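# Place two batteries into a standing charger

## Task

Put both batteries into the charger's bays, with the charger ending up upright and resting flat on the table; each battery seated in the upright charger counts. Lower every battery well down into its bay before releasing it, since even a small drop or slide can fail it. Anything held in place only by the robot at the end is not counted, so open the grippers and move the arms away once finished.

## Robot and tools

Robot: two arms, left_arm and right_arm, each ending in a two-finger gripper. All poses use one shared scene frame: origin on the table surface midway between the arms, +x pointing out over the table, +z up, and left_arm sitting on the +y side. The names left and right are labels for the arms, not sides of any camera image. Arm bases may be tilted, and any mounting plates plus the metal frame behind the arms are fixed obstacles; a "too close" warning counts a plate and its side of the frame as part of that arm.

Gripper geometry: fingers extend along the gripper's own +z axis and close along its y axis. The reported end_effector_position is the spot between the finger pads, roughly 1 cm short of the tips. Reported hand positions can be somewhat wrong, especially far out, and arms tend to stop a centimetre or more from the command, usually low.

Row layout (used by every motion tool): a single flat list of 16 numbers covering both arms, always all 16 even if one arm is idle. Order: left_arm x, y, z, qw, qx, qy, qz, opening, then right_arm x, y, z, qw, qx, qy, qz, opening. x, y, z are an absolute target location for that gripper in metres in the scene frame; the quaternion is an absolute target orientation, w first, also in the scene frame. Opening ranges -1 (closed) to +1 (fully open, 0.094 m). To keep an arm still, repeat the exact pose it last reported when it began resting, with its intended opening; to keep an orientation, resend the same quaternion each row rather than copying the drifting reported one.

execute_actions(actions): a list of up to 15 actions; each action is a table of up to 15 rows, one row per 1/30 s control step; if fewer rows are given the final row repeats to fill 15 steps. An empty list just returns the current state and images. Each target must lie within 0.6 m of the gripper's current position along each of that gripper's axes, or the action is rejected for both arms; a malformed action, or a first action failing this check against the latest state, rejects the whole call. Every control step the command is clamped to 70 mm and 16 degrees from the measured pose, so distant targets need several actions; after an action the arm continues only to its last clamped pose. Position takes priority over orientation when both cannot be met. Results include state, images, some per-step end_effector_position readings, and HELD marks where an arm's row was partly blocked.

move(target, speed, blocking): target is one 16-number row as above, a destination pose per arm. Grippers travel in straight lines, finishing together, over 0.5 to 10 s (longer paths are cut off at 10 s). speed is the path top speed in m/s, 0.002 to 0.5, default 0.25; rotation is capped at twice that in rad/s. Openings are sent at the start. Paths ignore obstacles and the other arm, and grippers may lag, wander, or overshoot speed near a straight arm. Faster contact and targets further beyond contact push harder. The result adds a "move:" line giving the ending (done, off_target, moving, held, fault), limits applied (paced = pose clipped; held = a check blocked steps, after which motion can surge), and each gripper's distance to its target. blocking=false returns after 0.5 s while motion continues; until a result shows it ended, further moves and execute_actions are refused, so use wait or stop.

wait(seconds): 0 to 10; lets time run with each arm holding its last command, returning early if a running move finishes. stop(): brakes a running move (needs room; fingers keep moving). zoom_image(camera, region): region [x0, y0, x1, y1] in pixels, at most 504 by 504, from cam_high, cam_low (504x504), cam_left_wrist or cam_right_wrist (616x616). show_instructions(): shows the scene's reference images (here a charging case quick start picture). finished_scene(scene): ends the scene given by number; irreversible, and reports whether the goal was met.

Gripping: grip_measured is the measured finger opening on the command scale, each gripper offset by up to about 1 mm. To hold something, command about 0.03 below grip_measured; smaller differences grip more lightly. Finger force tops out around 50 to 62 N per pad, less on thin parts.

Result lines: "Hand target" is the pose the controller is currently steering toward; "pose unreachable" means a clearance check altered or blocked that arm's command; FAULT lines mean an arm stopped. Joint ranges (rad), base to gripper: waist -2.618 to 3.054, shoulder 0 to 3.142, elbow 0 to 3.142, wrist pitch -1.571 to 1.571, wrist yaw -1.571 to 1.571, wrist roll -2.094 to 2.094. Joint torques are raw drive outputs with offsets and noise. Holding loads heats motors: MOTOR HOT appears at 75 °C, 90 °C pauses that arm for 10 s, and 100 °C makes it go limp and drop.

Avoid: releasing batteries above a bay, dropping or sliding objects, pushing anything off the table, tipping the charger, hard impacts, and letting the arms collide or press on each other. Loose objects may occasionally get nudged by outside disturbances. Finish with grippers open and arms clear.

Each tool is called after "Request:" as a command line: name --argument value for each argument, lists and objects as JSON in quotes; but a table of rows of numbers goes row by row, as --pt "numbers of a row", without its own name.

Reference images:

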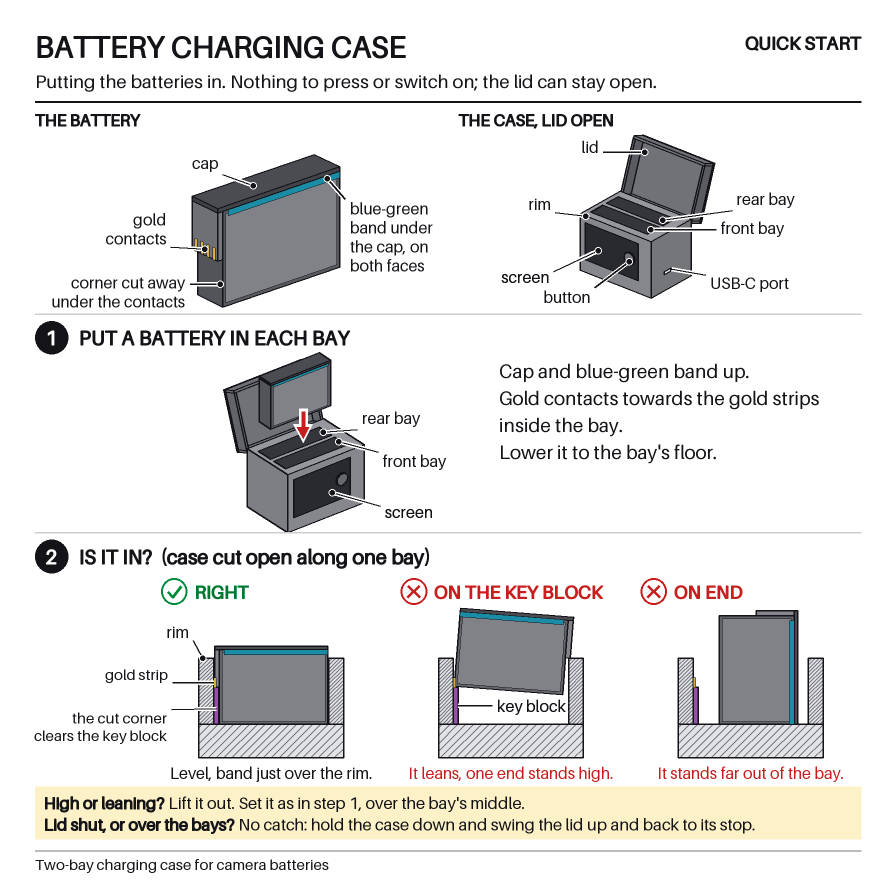

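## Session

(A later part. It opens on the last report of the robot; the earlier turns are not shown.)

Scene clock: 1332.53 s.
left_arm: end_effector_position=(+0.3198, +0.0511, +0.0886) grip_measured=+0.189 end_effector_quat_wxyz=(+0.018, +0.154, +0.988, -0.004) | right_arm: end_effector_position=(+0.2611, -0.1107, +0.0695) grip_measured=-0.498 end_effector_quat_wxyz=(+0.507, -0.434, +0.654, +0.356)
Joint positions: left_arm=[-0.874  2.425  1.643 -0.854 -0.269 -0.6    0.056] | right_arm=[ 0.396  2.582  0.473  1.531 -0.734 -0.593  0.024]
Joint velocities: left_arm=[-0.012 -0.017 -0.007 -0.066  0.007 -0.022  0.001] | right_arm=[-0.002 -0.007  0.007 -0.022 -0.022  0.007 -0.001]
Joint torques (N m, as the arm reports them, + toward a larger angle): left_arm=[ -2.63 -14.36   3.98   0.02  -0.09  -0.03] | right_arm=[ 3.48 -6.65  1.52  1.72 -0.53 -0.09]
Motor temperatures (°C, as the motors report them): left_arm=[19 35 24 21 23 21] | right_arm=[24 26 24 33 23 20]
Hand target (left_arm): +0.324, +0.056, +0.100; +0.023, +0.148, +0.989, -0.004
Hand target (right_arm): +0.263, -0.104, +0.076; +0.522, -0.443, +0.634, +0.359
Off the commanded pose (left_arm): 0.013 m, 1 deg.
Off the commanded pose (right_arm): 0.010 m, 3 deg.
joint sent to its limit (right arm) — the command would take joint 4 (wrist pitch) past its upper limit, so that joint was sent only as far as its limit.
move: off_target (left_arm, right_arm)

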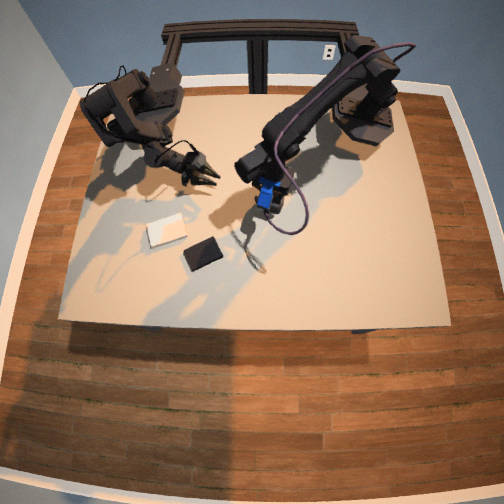

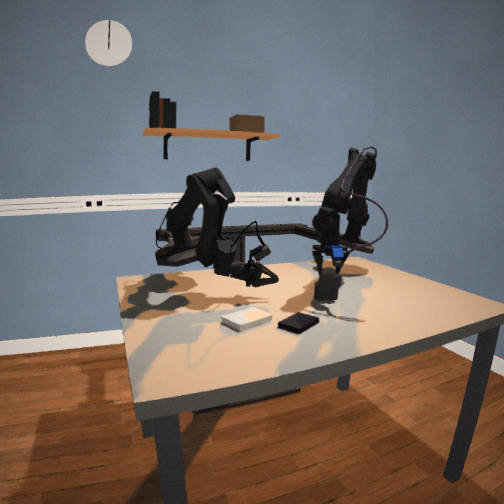

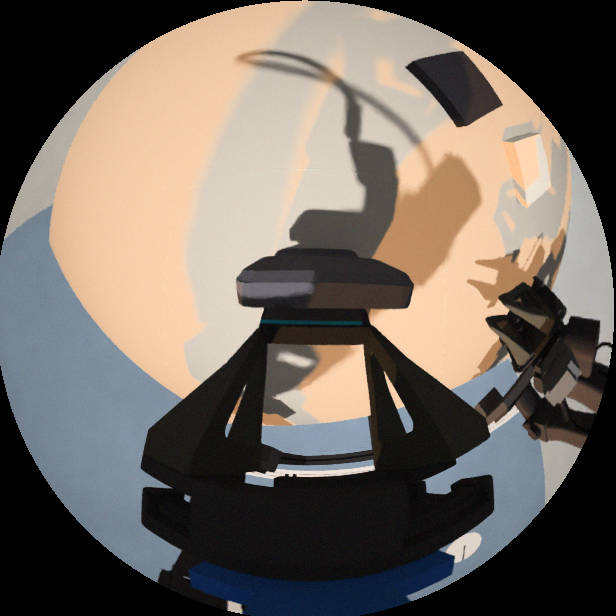

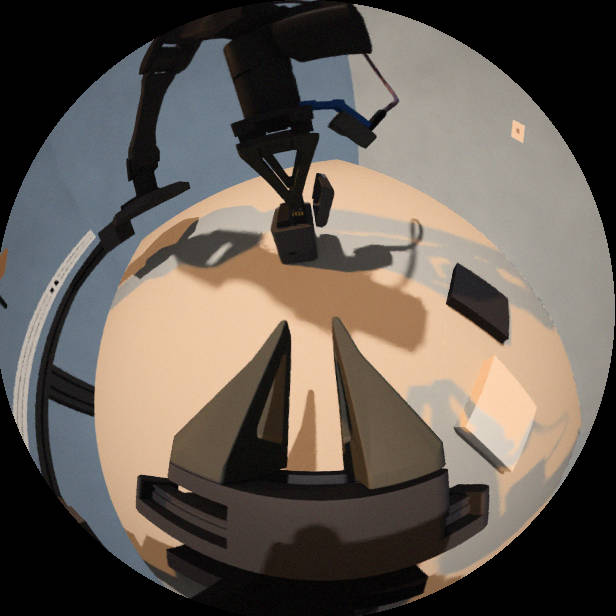

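Shifted +l by ~3 mm. Descend with y bias.

Request:
move --target '[0.3225,0.053,0.062,0.023,0.1478,0.989,-0.004,0.14,0.263,-0.104,0.076,0.523,-0.443,0.634,0.359,-0.5]' --speed 0.015

Request:
zoom_image --camera "cam_right_wrist" --region '[265, 165, 355, 275]'

Scene clock: 1337.03 s.
left_arm: end_effector_position=(+0.3203, +0.0496, +0.0806) grip_measured=+0.189 end_effector_quat_wxyz=(+0.019, +0.153, +0.988, -0.006) | right_arm: end_effector_position=(+0.2611, -0.1107, +0.0695) grip_measured=-0.498 end_effector_quat_wxyz=(+0.507, -0.434, +0.654, +0.356)
Joint positions: left_arm=[-0.87   2.441  1.637 -0.827 -0.269 -0.596  0.056] | right_arm=[ 0.396  2.582  0.473  1.531 -0.734 -0.593  0.024]
Joint velocities: left_arm=[ 0.002 -0.027 -0.017  0.007  0.007 -0.037 -0.001] | right_arm=[-0.002  0.012 -0.017  0.007 -0.037  0.022 -0.   ]
Joint torques (N m, as the arm reports them, + toward a larger angle): left_arm=[-1.7  -9.72  1.86  0.76 -0.12  0.07] | right_arm=[ 3.42 -6.59  1.53  1.74 -0.55 -0.12]
Motor temperatures (°C, as the motors report them): left_arm=[19 35 24 21 23 21] | right_arm=[24 26 23 33 23 20]
Hand target (left_arm): +0.322, +0.054, +0.063; +0.022, +0.148, +0.989, -0.003
Hand target (right_arm): +0.263, -0.104, +0.076; +0.522, -0.443, +0.634, +0.359
Off the commanded pose (left_arm): 0.019 m, 1 deg.
Off the commanded pose (right_arm): 0.010 m, 3 deg.
joint sent to its limit (right arm) — the command would take joint 4 (wrist pitch) past its upper limit, so that joint was sent only as far as its limit.
move: off_target (left_arm, right_arm)

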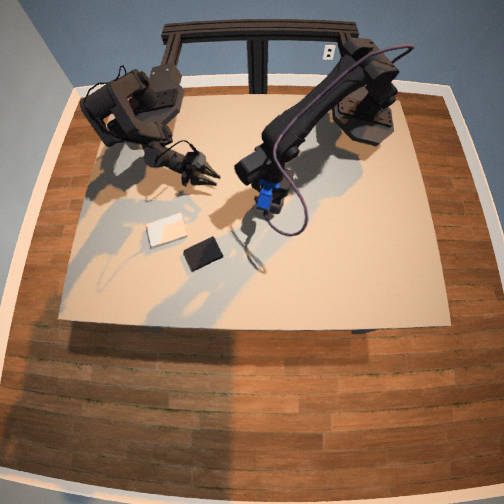

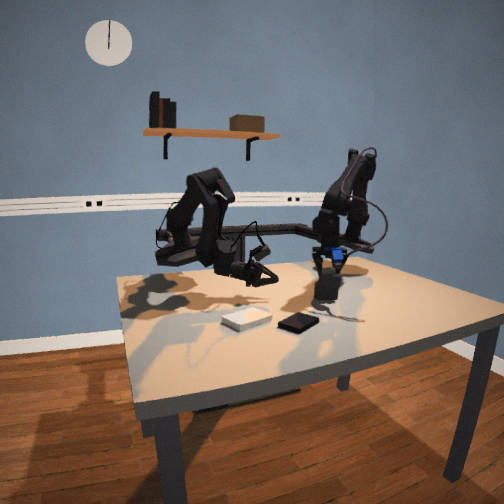

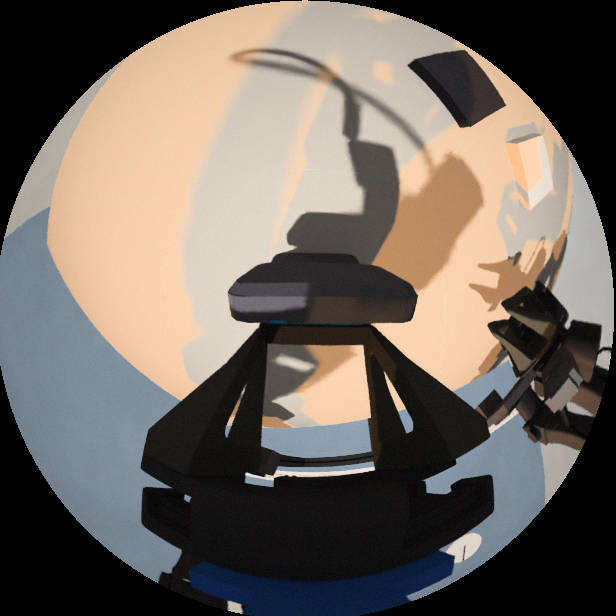

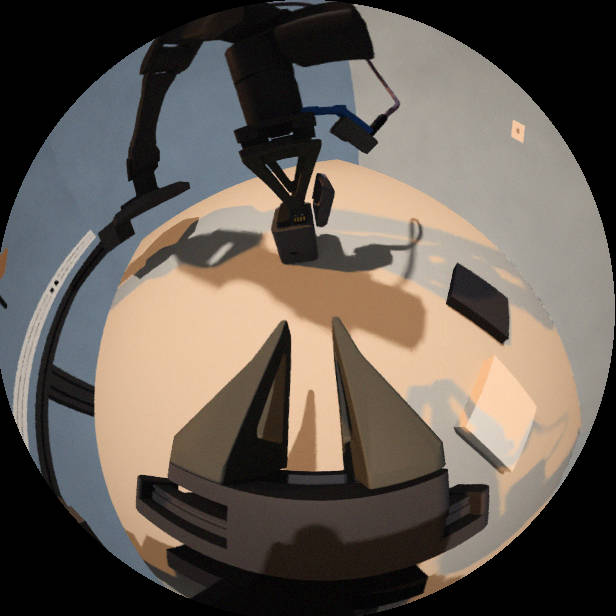

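Region (265, 165, 355, 275) of cam_right_wrist's 616x616 image, scaled by 4.582, with more detail than that image has; it fills the left 412 columns of this view, and the rest is white.

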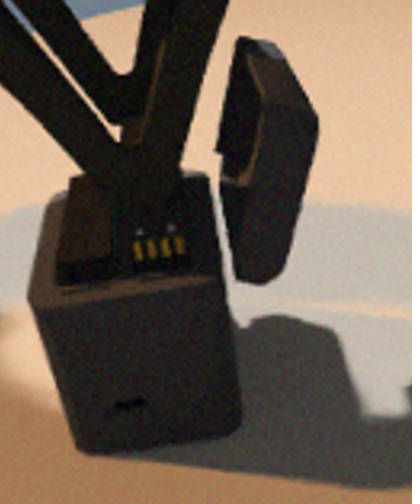

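Request:
move --target '[0.3245,0.059,0.098,0.023,0.1478,0.989,-0.004,0.14,0.263,-0.104,0.076,0.523,-0.443,0.634,0.359,-0.5]' --speed 0.02

Request:
move --target '[0.3245,0.058,0.062,0.023,0.1478,0.989,-0.004,0.14,0.263,-0.104,0.076,0.523,-0.443,0.634,0.359,-0.5]' --speed 0.015

Request:
zoom_image --camera "cam_right_wrist" --region '[265, 165, 355, 275]'

Scene clock: 1345.60 s.
left_arm: end_effector_position=(+0.3209, +0.0516, +0.0881) grip_measured=+0.189 end_effector_quat_wxyz=(+0.019, +0.153, +0.988, -0.007) | right_arm: end_effector_position=(+0.2611, -0.1107, +0.0695) grip_measured=-0.498 end_effector_quat_wxyz=(+0.507, -0.434, +0.654, +0.356)
Joint positions: left_arm=[-0.87   2.422  1.637 -0.845 -0.267 -0.596  0.056] | right_arm=[ 0.396  2.582  0.473  1.531 -0.734 -0.593  0.024]
Joint velocities: left_arm=[-0.017 -0.012  0.012 -0.007 -0.022 -0.037 -0.   ] | right_arm=[ 0.012 -0.002  0.002  0.022  0.007 -0.051 -0.001]
Joint torques (N m, as the arm reports them, + toward a larger angle): left_arm=[ -2.4  -14.37   3.48   0.05  -0.09   0.  ] | right_arm=[ 3.4  -6.57  1.58  1.74 -0.49 -0.12]
Motor temperatures (°C, as the motors report them): left_arm=[19 35 23 21 23 21] | right_arm=[24 26 23 33 23 20]
Hand target (left_arm): +0.325, +0.059, +0.098; +0.023, +0.148, +0.989, -0.004
Hand target (right_arm): +0.263, -0.104, +0.076; +0.522, -0.443, +0.634, +0.359
Off the commanded pose (left_arm): 0.013 m, 1 deg.
Off the commanded pose (right_arm): 0.010 m, 3 deg.
joint sent to its limit (right arm) — the command would take joint 4 (wrist pitch) past its upper limit, so that joint was sent only as far as its limit.
move: off_target (left_arm, right_arm)

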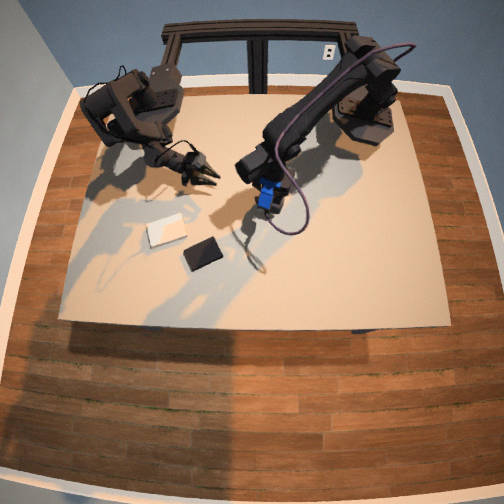

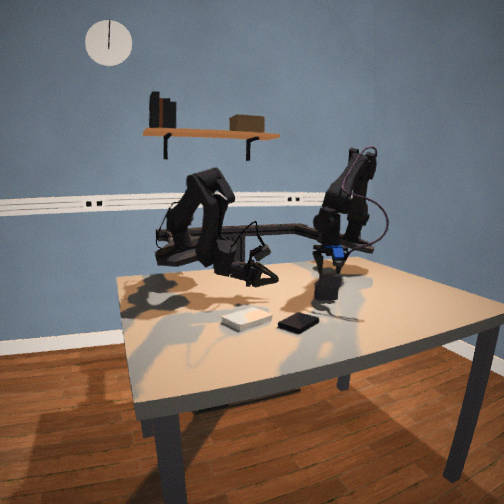

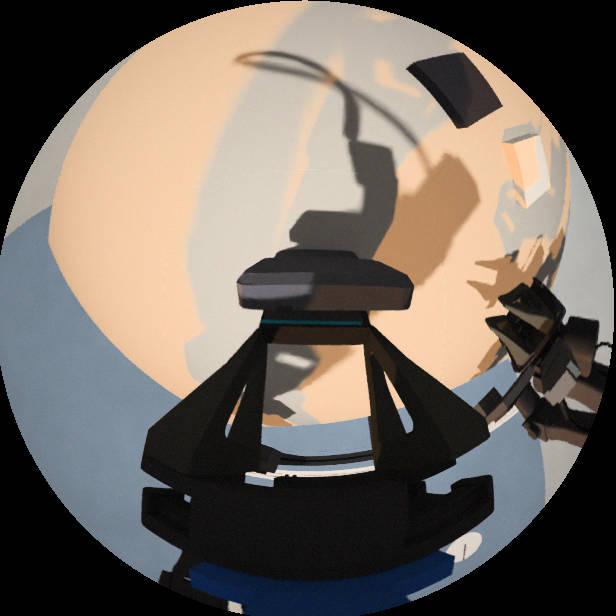

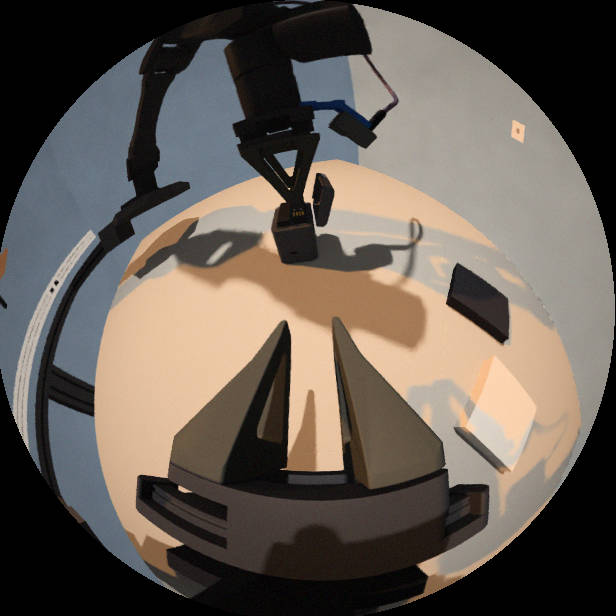

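Scene clock: 1347.70 s.
left_arm: end_effector_position=(+0.3227, +0.0535, +0.0679) grip_measured=+0.189 end_effector_quat_wxyz=(+0.020, +0.147, +0.989, -0.011) | right_arm: end_effector_position=(+0.2611, -0.1107, +0.0695) grip_measured=-0.498 end_effector_quat_wxyz=(+0.507, -0.434, +0.654, +0.356)
Joint positions: left_arm=[-0.85   2.448  1.6   -0.77  -0.264 -0.586  0.056] | right_arm=[ 0.396  2.582  0.473  1.531 -0.734 -0.593  0.024]
Joint velocities: left_arm=[-0.002 -0.012 -0.002 -0.037  0.037 -0.051  0.   ] | right_arm=[-0.007 -0.012  0.012  0.007 -0.007  0.007 -0.   ]
Joint torques (N m, as the arm reports them, + toward a larger angle): left_arm=[ -2.46 -10.98   2.95   0.35  -0.11   0.07] | right_arm=[ 3.42 -6.61  1.41  1.76 -0.5  -0.09]
Motor temperatures (°C, as the motors report them): left_arm=[19 35 23 21 23 21] | right_arm=[24 26 23 33 23 20]
Hand target (left_arm): +0.325, +0.058, +0.062; +0.023, +0.148, +0.989, -0.004
Hand target (right_arm): +0.263, -0.104, +0.076; +0.522, -0.443, +0.634, +0.359
Off the commanded pose (left_arm): 0.008 m, 1 deg.
Off the commanded pose (right_arm): 0.010 m, 3 deg.
joint sent to its limit (right arm) — the command would take joint 4 (wrist pitch) past its upper limit, so that joint was sent only as far as its limit.
move: off_target (right_arm)

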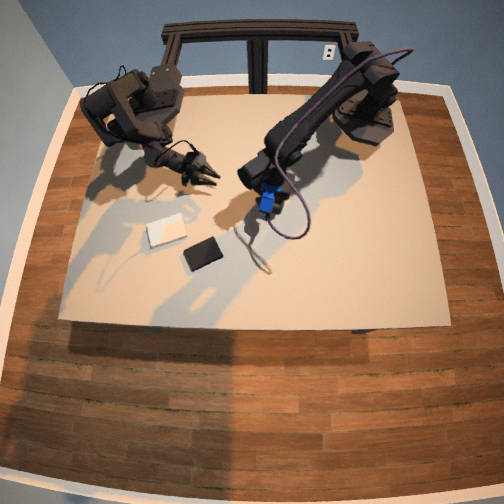

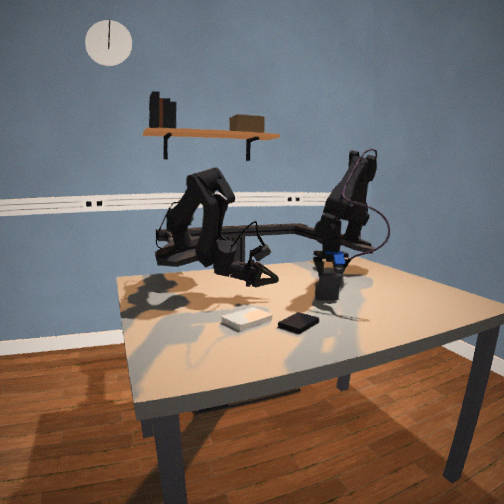

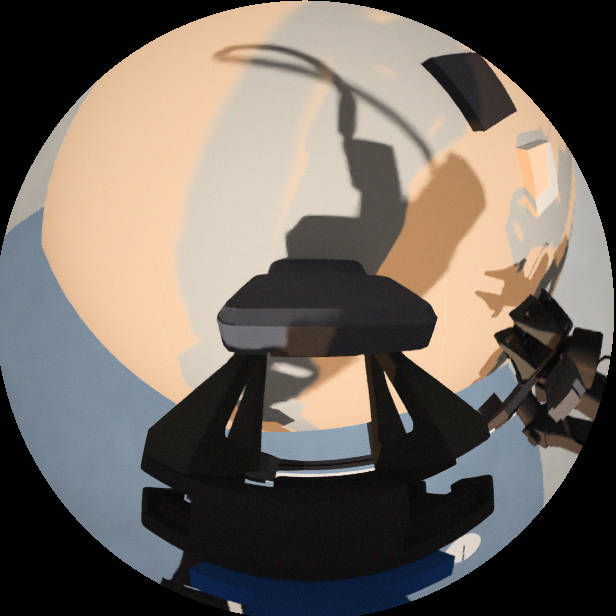

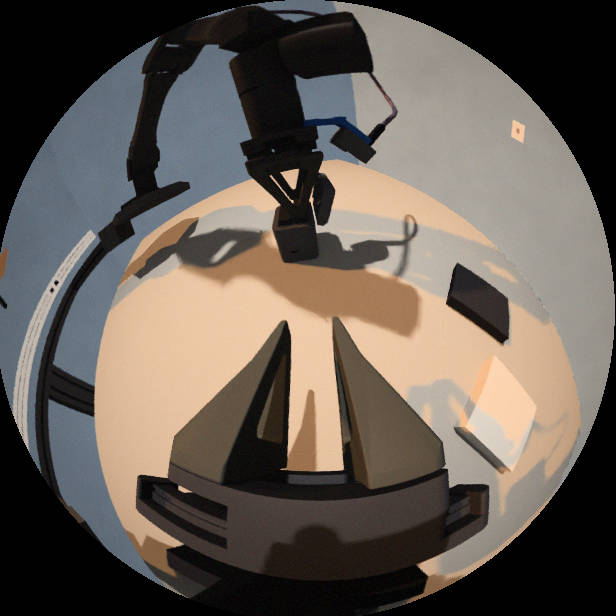

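Region (265, 165, 355, 275) of cam_right_wrist's 616x616 image, scaled by 4.582, with more detail than that image has; it fills the left 412 columns of this view, and the rest is white.

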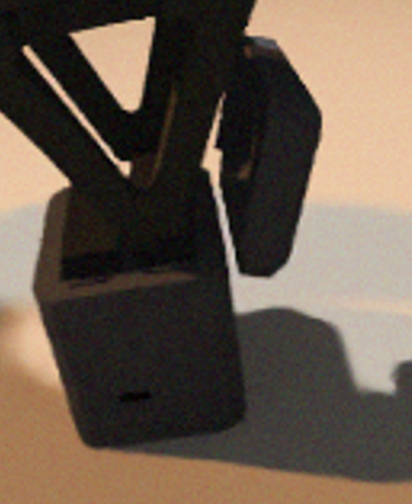

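Request:
move --target '[0.3235,0.056,0.054,0.023,0.1478,0.989,-0.004,0.14,0.263,-0.104,0.076,0.523,-0.443,0.634,0.359,-0.5]' --speed 0.01

Request:
zoom_image --camera "cam_right_wrist" --region '[265, 165, 355, 275]'

Scene clock: 1352.93 s.
left_arm: end_effector_position=(+0.3222, +0.0533, +0.0633) grip_measured=+0.189 end_effector_quat_wxyz=(+0.020, +0.148, +0.989, -0.008) | right_arm: end_effector_position=(+0.2611, -0.1107, +0.0695) grip_measured=-0.498 end_effector_quat_wxyz=(+0.507, -0.434, +0.654, +0.356)
Joint positions: left_arm=[-0.85   2.459  1.6   -0.762 -0.267 -0.586  0.056] | right_arm=[ 0.396  2.582  0.473  1.531 -0.734 -0.593  0.024]
Joint velocities: left_arm=[-0.002 -0.012 -0.007  0.037  0.007 -0.066  0.001] | right_arm=[ 0.017  0.007 -0.012 -0.007 -0.022  0.081 -0.   ]
Joint torques (N m, as the arm reports them, + toward a larger angle): left_arm=[ -2.45 -10.47   3.02   0.44  -0.1    0.11] | right_arm=[ 3.38 -6.63  1.49  1.72 -0.52 -0.12]
Motor temperatures (°C, as the motors report them): left_arm=[19 35 24 21 23 21] | right_arm=[24 26 23 33 23 20]
Hand target (left_arm): +0.323, +0.056, +0.054; +0.023, +0.148, +0.989, -0.004
Hand target (right_arm): +0.263, -0.104, +0.076; +0.522, -0.443, +0.634, +0.359
Off the commanded pose (left_arm): 0.010 m, 1 deg.
Off the commanded pose (right_arm): 0.010 m, 3 deg.
joint sent to its limit (right arm) — the command would take joint 4 (wrist pitch) past its upper limit, so that joint was sent only as far as its limit.
move: off_target (right_arm)

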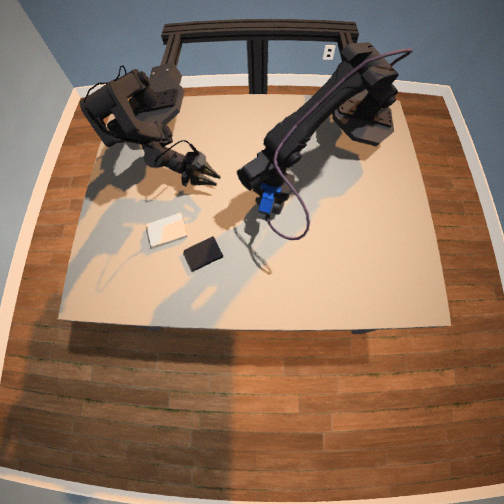

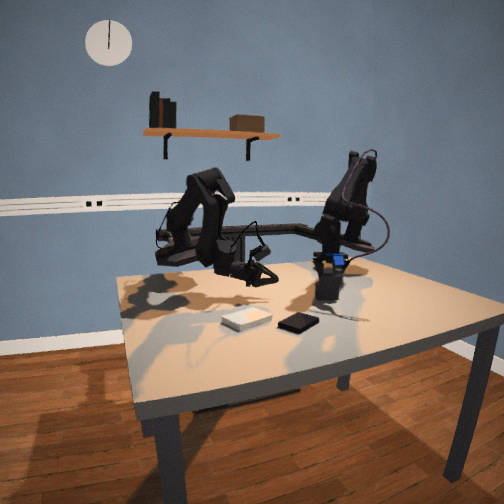

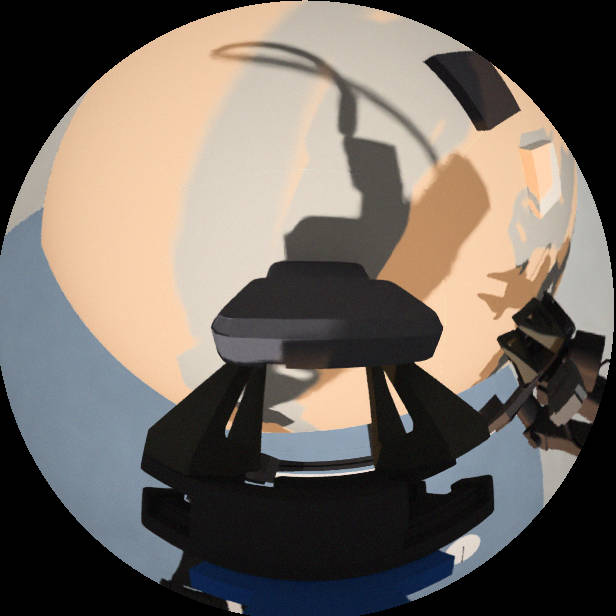

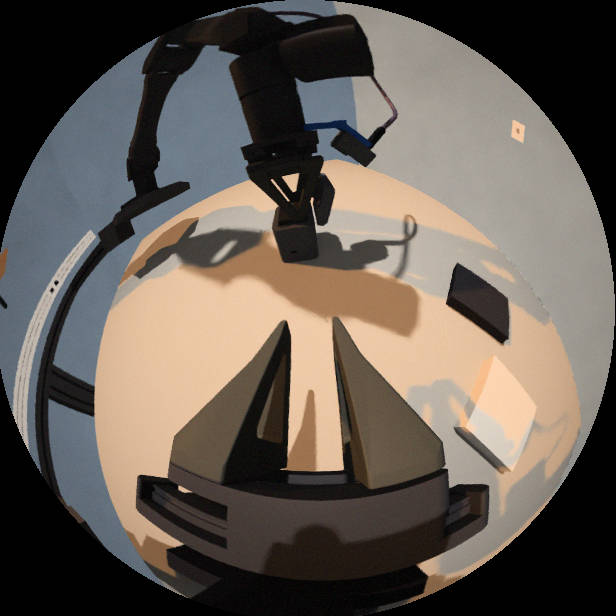

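Region (265, 165, 355, 275) of cam_right_wrist's 616x616 image, scaled by 4.582, with more detail than that image has; it fills the left 412 columns of this view, and the rest is white.

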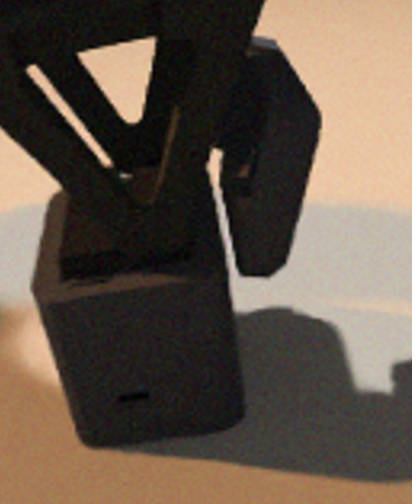

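Request:
move --target '[0.323,0.055,0.048,0.023,0.1478,0.989,-0.004,0.14,0.263,-0.104,0.076,0.523,-0.443,0.634,0.359,-0.5]' --speed 0.01

Scene clock: 1358.27 s.
left_arm: end_effector_position=(+0.3223, +0.0533, +0.0630) grip_measured=+0.189 end_effector_quat_wxyz=(+0.020, +0.148, +0.989, -0.008) | right_arm: end_effector_position=(+0.2611, -0.1107, +0.0695) grip_measured=-0.498 end_effector_quat_wxyz=(+0.507, -0.434, +0.654, +0.356)
Joint positions: left_arm=[-0.85   2.46   1.6   -0.761 -0.268 -0.586  0.056] | right_arm=[ 0.396  2.582  0.473  1.531 -0.734 -0.593  0.024]
Joint velocities: left_arm=[-0.002 -0.012  0.007 -0.007  0.022 -0.037  0.   ] | right_arm=[-0.002  0.002 -0.012 -0.066 -0.022 -0.037 -0.   ]
Joint torques (N m, as the arm reports them, + toward a larger angle): left_arm=[-2.31 -9.39  2.73  0.55 -0.1   0.11] | right_arm=[ 3.41 -6.6   1.52  1.75 -0.52 -0.1 ]
Motor temperatures (°C, as the motors report them): left_arm=[19 35 24 21 23 21] | right_arm=[24 26 23 33 23 20]
Hand target (left_arm): +0.323, +0.056, +0.048; +0.023, +0.148, +0.989, -0.004
Hand target (right_arm): +0.263, -0.104, +0.076; +0.522, -0.443, +0.634, +0.359
Off the commanded pose (left_arm): 0.015 m, 1 deg.
Off the commanded pose (right_arm): 0.010 m, 3 deg.
joint sent to its limit (right arm) — the command would take joint 4 (wrist pitch) past its upper limit, so that joint was sent only as far as its limit.
move: off_target (left_arm, right_arm)

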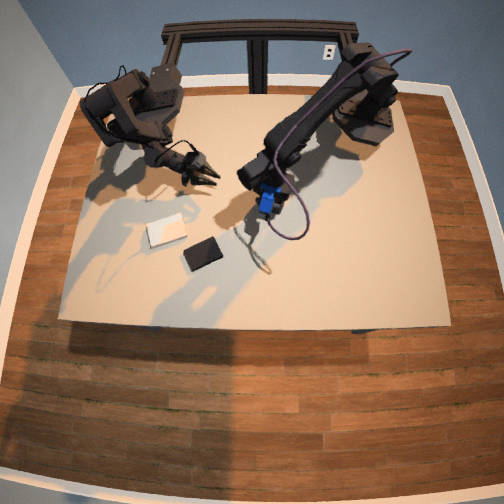

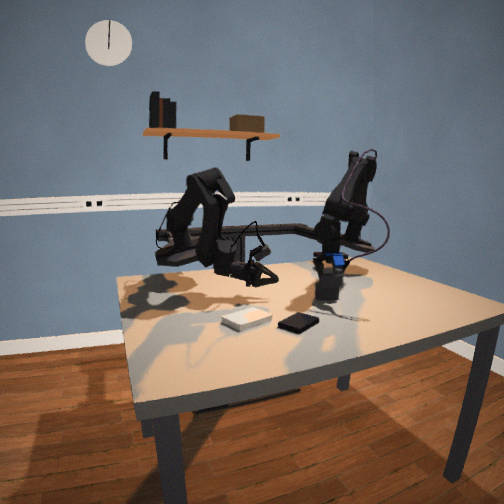

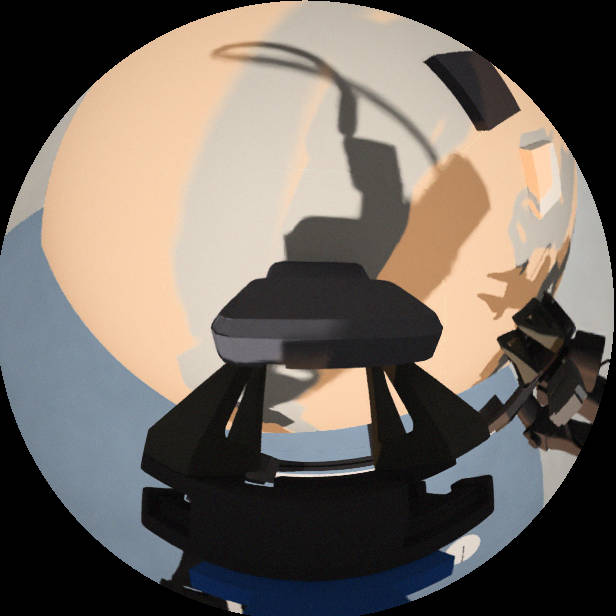

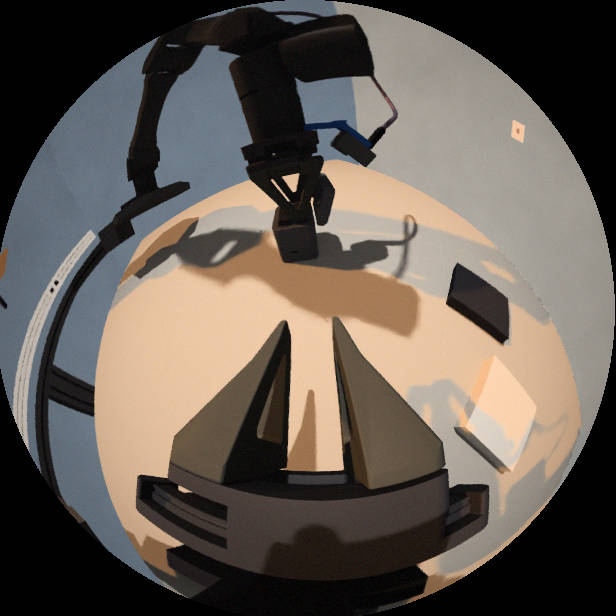

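Request:
execute_actions --actions '[[[0.3225,0.0535,0.066,0.023,0.1478,0.989,-0.006,0.14,0.261,-0.1107,0.0695,0.507,-0.434,0.654,0.356,-0.5]],[[0.3225,0.0535,0.066,0.023,0.1478,0.989,-0.006,0.42,0.261,-0.1107,0.0695,0.507,-0.434,0.654,0.356,-0.5]],[[0.3225,0.0535,0.068,0.023,0.1478,0.989,-0.006,0.42,0.261,-0.1107,0.0695,0.507,-0.434,0.654,0.356,-0.5]]]'

Request:
move --target '[0.320,0.052,0.16,0.023,0.1478,0.989,-0.004,0.42,0.261,-0.1107,0.0695,0.507,-0.434,0.654,0.356,-0.5]' --speed 0.05

Request:
zoom_image --camera "cam_right_wrist" --region '[265, 165, 355, 275]'

Request:
zoom_image --camera "cam_left_wrist" --region '[220, 200, 420, 370]'

Scene clock: 1365.73 s.
left_arm: end_effector_position=(+0.3218, +0.0538, +0.0630) grip_measured=+0.418 end_effector_quat_wxyz=(+0.019, +0.148, +0.989, -0.007) | right_arm: end_effector_position=(+0.2620, -0.1113, +0.0688) grip_measured=-0.498 end_effector_quat_wxyz=(+0.507, -0.433, +0.657, +0.354)
Joint positions: left_arm=[-0.85   2.46   1.6   -0.764 -0.268 -0.586  0.067] | right_arm=[ 0.396  2.582  0.473  1.531 -0.727 -0.593  0.024]
Joint velocities: left_arm=[-0.017 -0.002 -0.012  0.007  0.007 -0.007  0.   ] | right_arm=[-0.002 -0.007 -0.007  0.051 -0.081  0.007  0.   ]
Joint torques (N m, as the arm reports them, + toward a larger angle): left_arm=[ -3.44 -12.43   3.91   0.12  -0.07  -0.04] | right_arm=[ 2.28 -7.31 -0.31  1.49 -0.36  0.01]
Motor temperatures (°C, as the motors report them): left_arm=[19 34 24 21 23 21] | right_arm=[24 26 23 33 23 20]
Hand target (left_arm): +0.323, +0.053, +0.068; +0.023, +0.148, +0.989, -0.006
Hand target (right_arm): +0.261, -0.111, +0.070; +0.507, -0.434, +0.654, +0.356
Off the commanded pose (left_arm): 0.005 m, 0 deg.
Off the commanded pose (right_arm): 0.001 m, 0 deg.
Step readings (end_effector_position; steps 1 to 15: 1st action; 16 to 30: 2nd action; 31 to 45: 3rd action):
0: left_arm (+0.3223, +0.0533, +0.0630) | right_arm (+0.2610, -0.1107, +0.0695)
1: left_arm (+0.3221, +0.0535, +0.0630) | right_arm (+0.2612, -0.1108, +0.0694)
2: left_arm (+0.3221, +0.0535, +0.0630) | right_arm (+0.2613, -0.1109, +0.0693)
4: left_arm (+0.3221, +0.0535, +0.0630) | right_arm (+0.2616, -0.1110, +0.0691)
8: left_arm (+0.3221, +0.0535, +0.0630) | right_arm (+0.2618, -0.1112, +0.0689)
15: left_arm (+0.3221, +0.0535, +0.0630) | right_arm (+0.2619, -0.1112, +0.0688)
16: left_arm (+0.3220, +0.0535, +0.0630) | right_arm (+0.2619, -0.1112, +0.0688)
17: left_arm (+0.3220, +0.0535, +0.0630) | right_arm (+0.2619, -0.1112, +0.0688)
19: left_arm (+0.3218, +0.0538, +0.0630) | right_arm (+0.2619, -0.1112, +0.0688)
23: left_arm (+0.3218, +0.0538, +0.0630) | right_arm (+0.2619, -0.1112, +0.0688)
30: left_arm (+0.3218, +0.0538, +0.0630) | right_arm (+0.2620, -0.1113, +0.0688)
31: left_arm (+0.3218, +0.0538, +0.0630) | right_arm (+0.2620, -0.1113, +0.0688)
32: left_arm (+0.3218, +0.0538, +0.0630) | right_arm (+0.2620, -0.1113, +0.0688)
34: left_arm (+0.3218, +0.0538, +0.0630) | right_arm (+0.2620, -0.1113, +0.0688)
38: left_arm (+0.3218, +0.0538, +0.0630) | right_arm (+0.2620, -0.1113, +0.0688)
45: end_effector_position above

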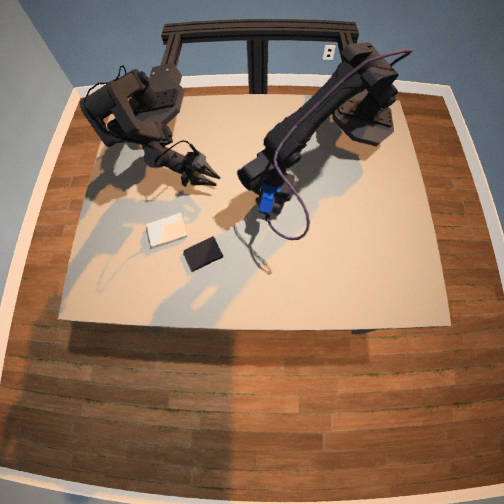

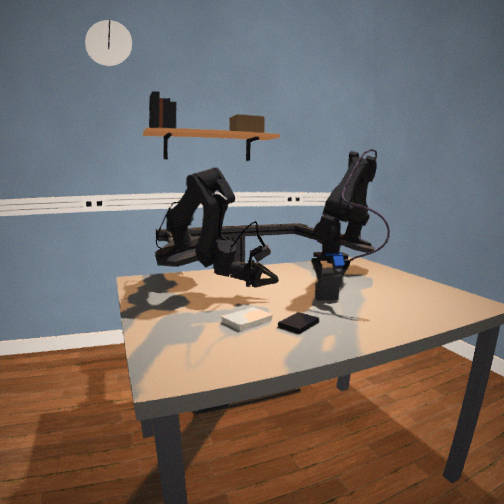

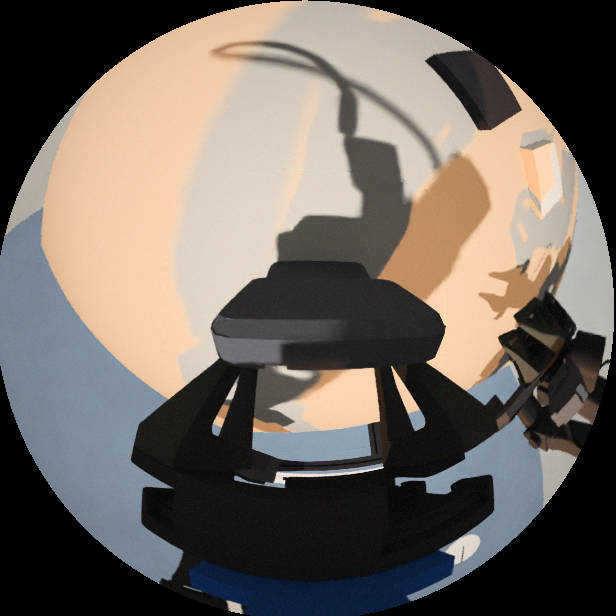

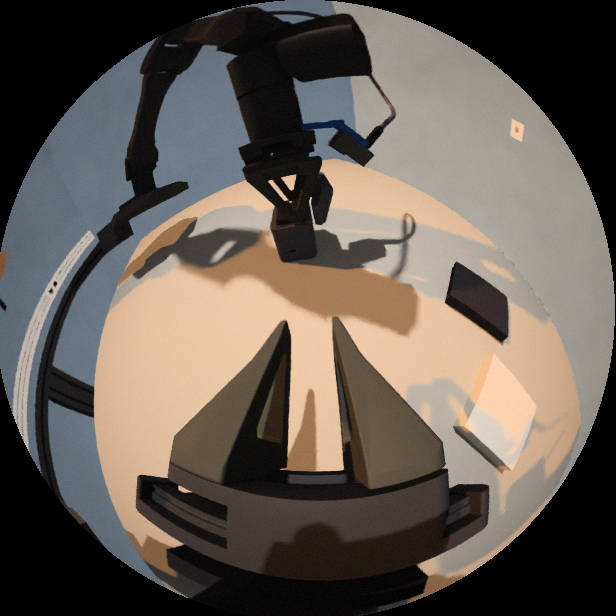

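Scene clock: 1368.13 s.
left_arm: end_effector_position=(+0.3153, +0.0609, +0.1399) grip_measured=+0.418 end_effector_quat_wxyz=(+0.003, +0.148, +0.989, +0.010) | right_arm: end_effector_position=(+0.2627, -0.1117, +0.0682) grip_measured=-0.498 end_effector_quat_wxyz=(+0.507, -0.432, +0.658, +0.351)
Joint positions: left_arm=[-0.898  2.355  1.734 -1.065 -0.266 -0.647  0.067] | right_arm=[ 0.396  2.582  0.473  1.531 -0.721 -0.593  0.024]
Joint velocities: left_arm=[-0.017  0.012 -0.002 -0.007  0.007  0.022 -0.   ] | right_arm=[-0.022 -0.002 -0.017 -0.007 -0.022 -0.037 -0.   ]
Joint torques (N m, as the arm reports them, + toward a larger angle): left_arm=[ -4.37 -13.74   6.31   0.02  -0.09  -0.08] | right_arm=[ 2.28 -7.31 -0.29  1.5  -0.42 -0.03]
Motor temperatures (°C, as the motors report them): left_arm=[19 35 24 21 23 21] | right_arm=[23 26 23 33 23 20]
Hand target (left_arm): +0.320, +0.052, +0.160; +0.023, +0.148, +0.989, -0.005
Hand target (right_arm): +0.261, -0.111, +0.070; +0.507, -0.434, +0.654, +0.356
Off the commanded pose (left_arm): 0.022 m, 3 deg.
Off the commanded pose (right_arm): 0.002 m, 1 deg.
move: off_target (left_arm)

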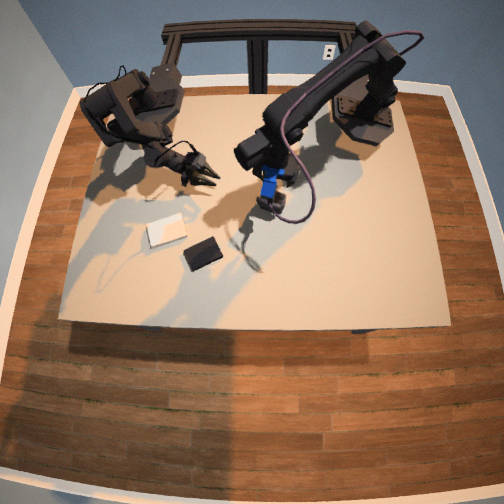

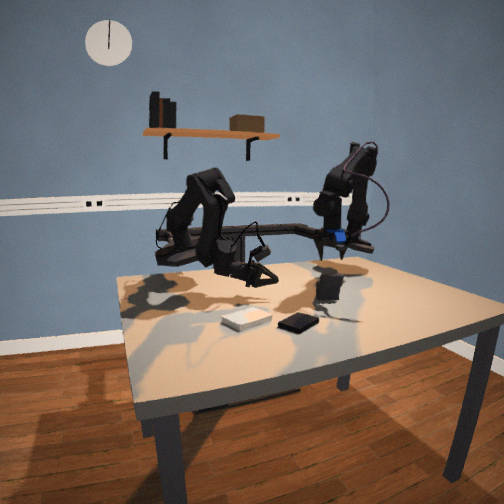

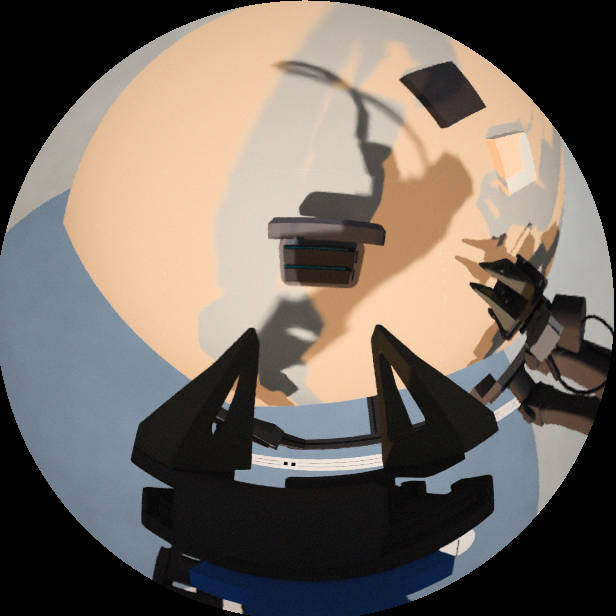

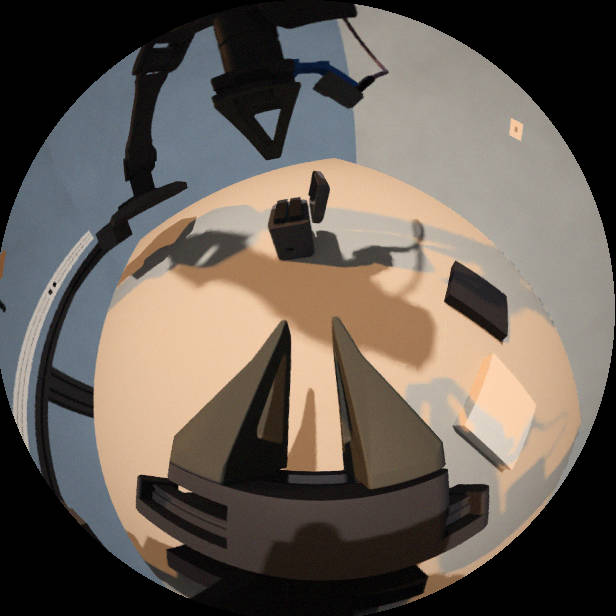

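Region (265, 165, 355, 275) of cam_right_wrist's 616x616 image, scaled by 4.582, with more detail than that image has; it fills the left 412 columns of this view, and the rest is white.

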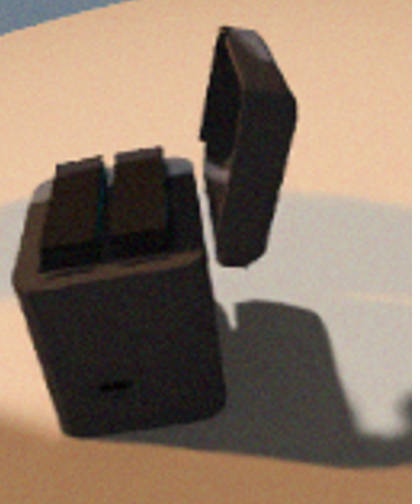

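Region (220, 200, 420, 370) of cam_left_wrist's 616x616 image, scaled by 2.520, with more detail than that image has; it fills the top 428 rows of this view, and the rest is white.

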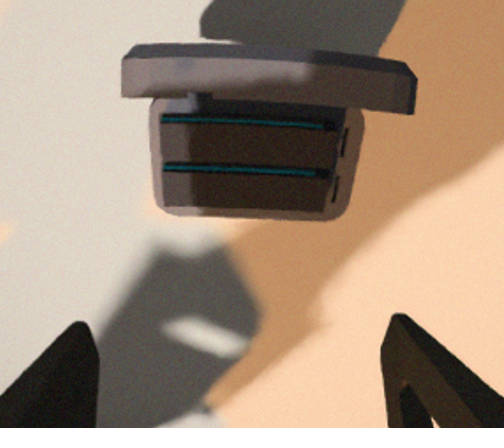

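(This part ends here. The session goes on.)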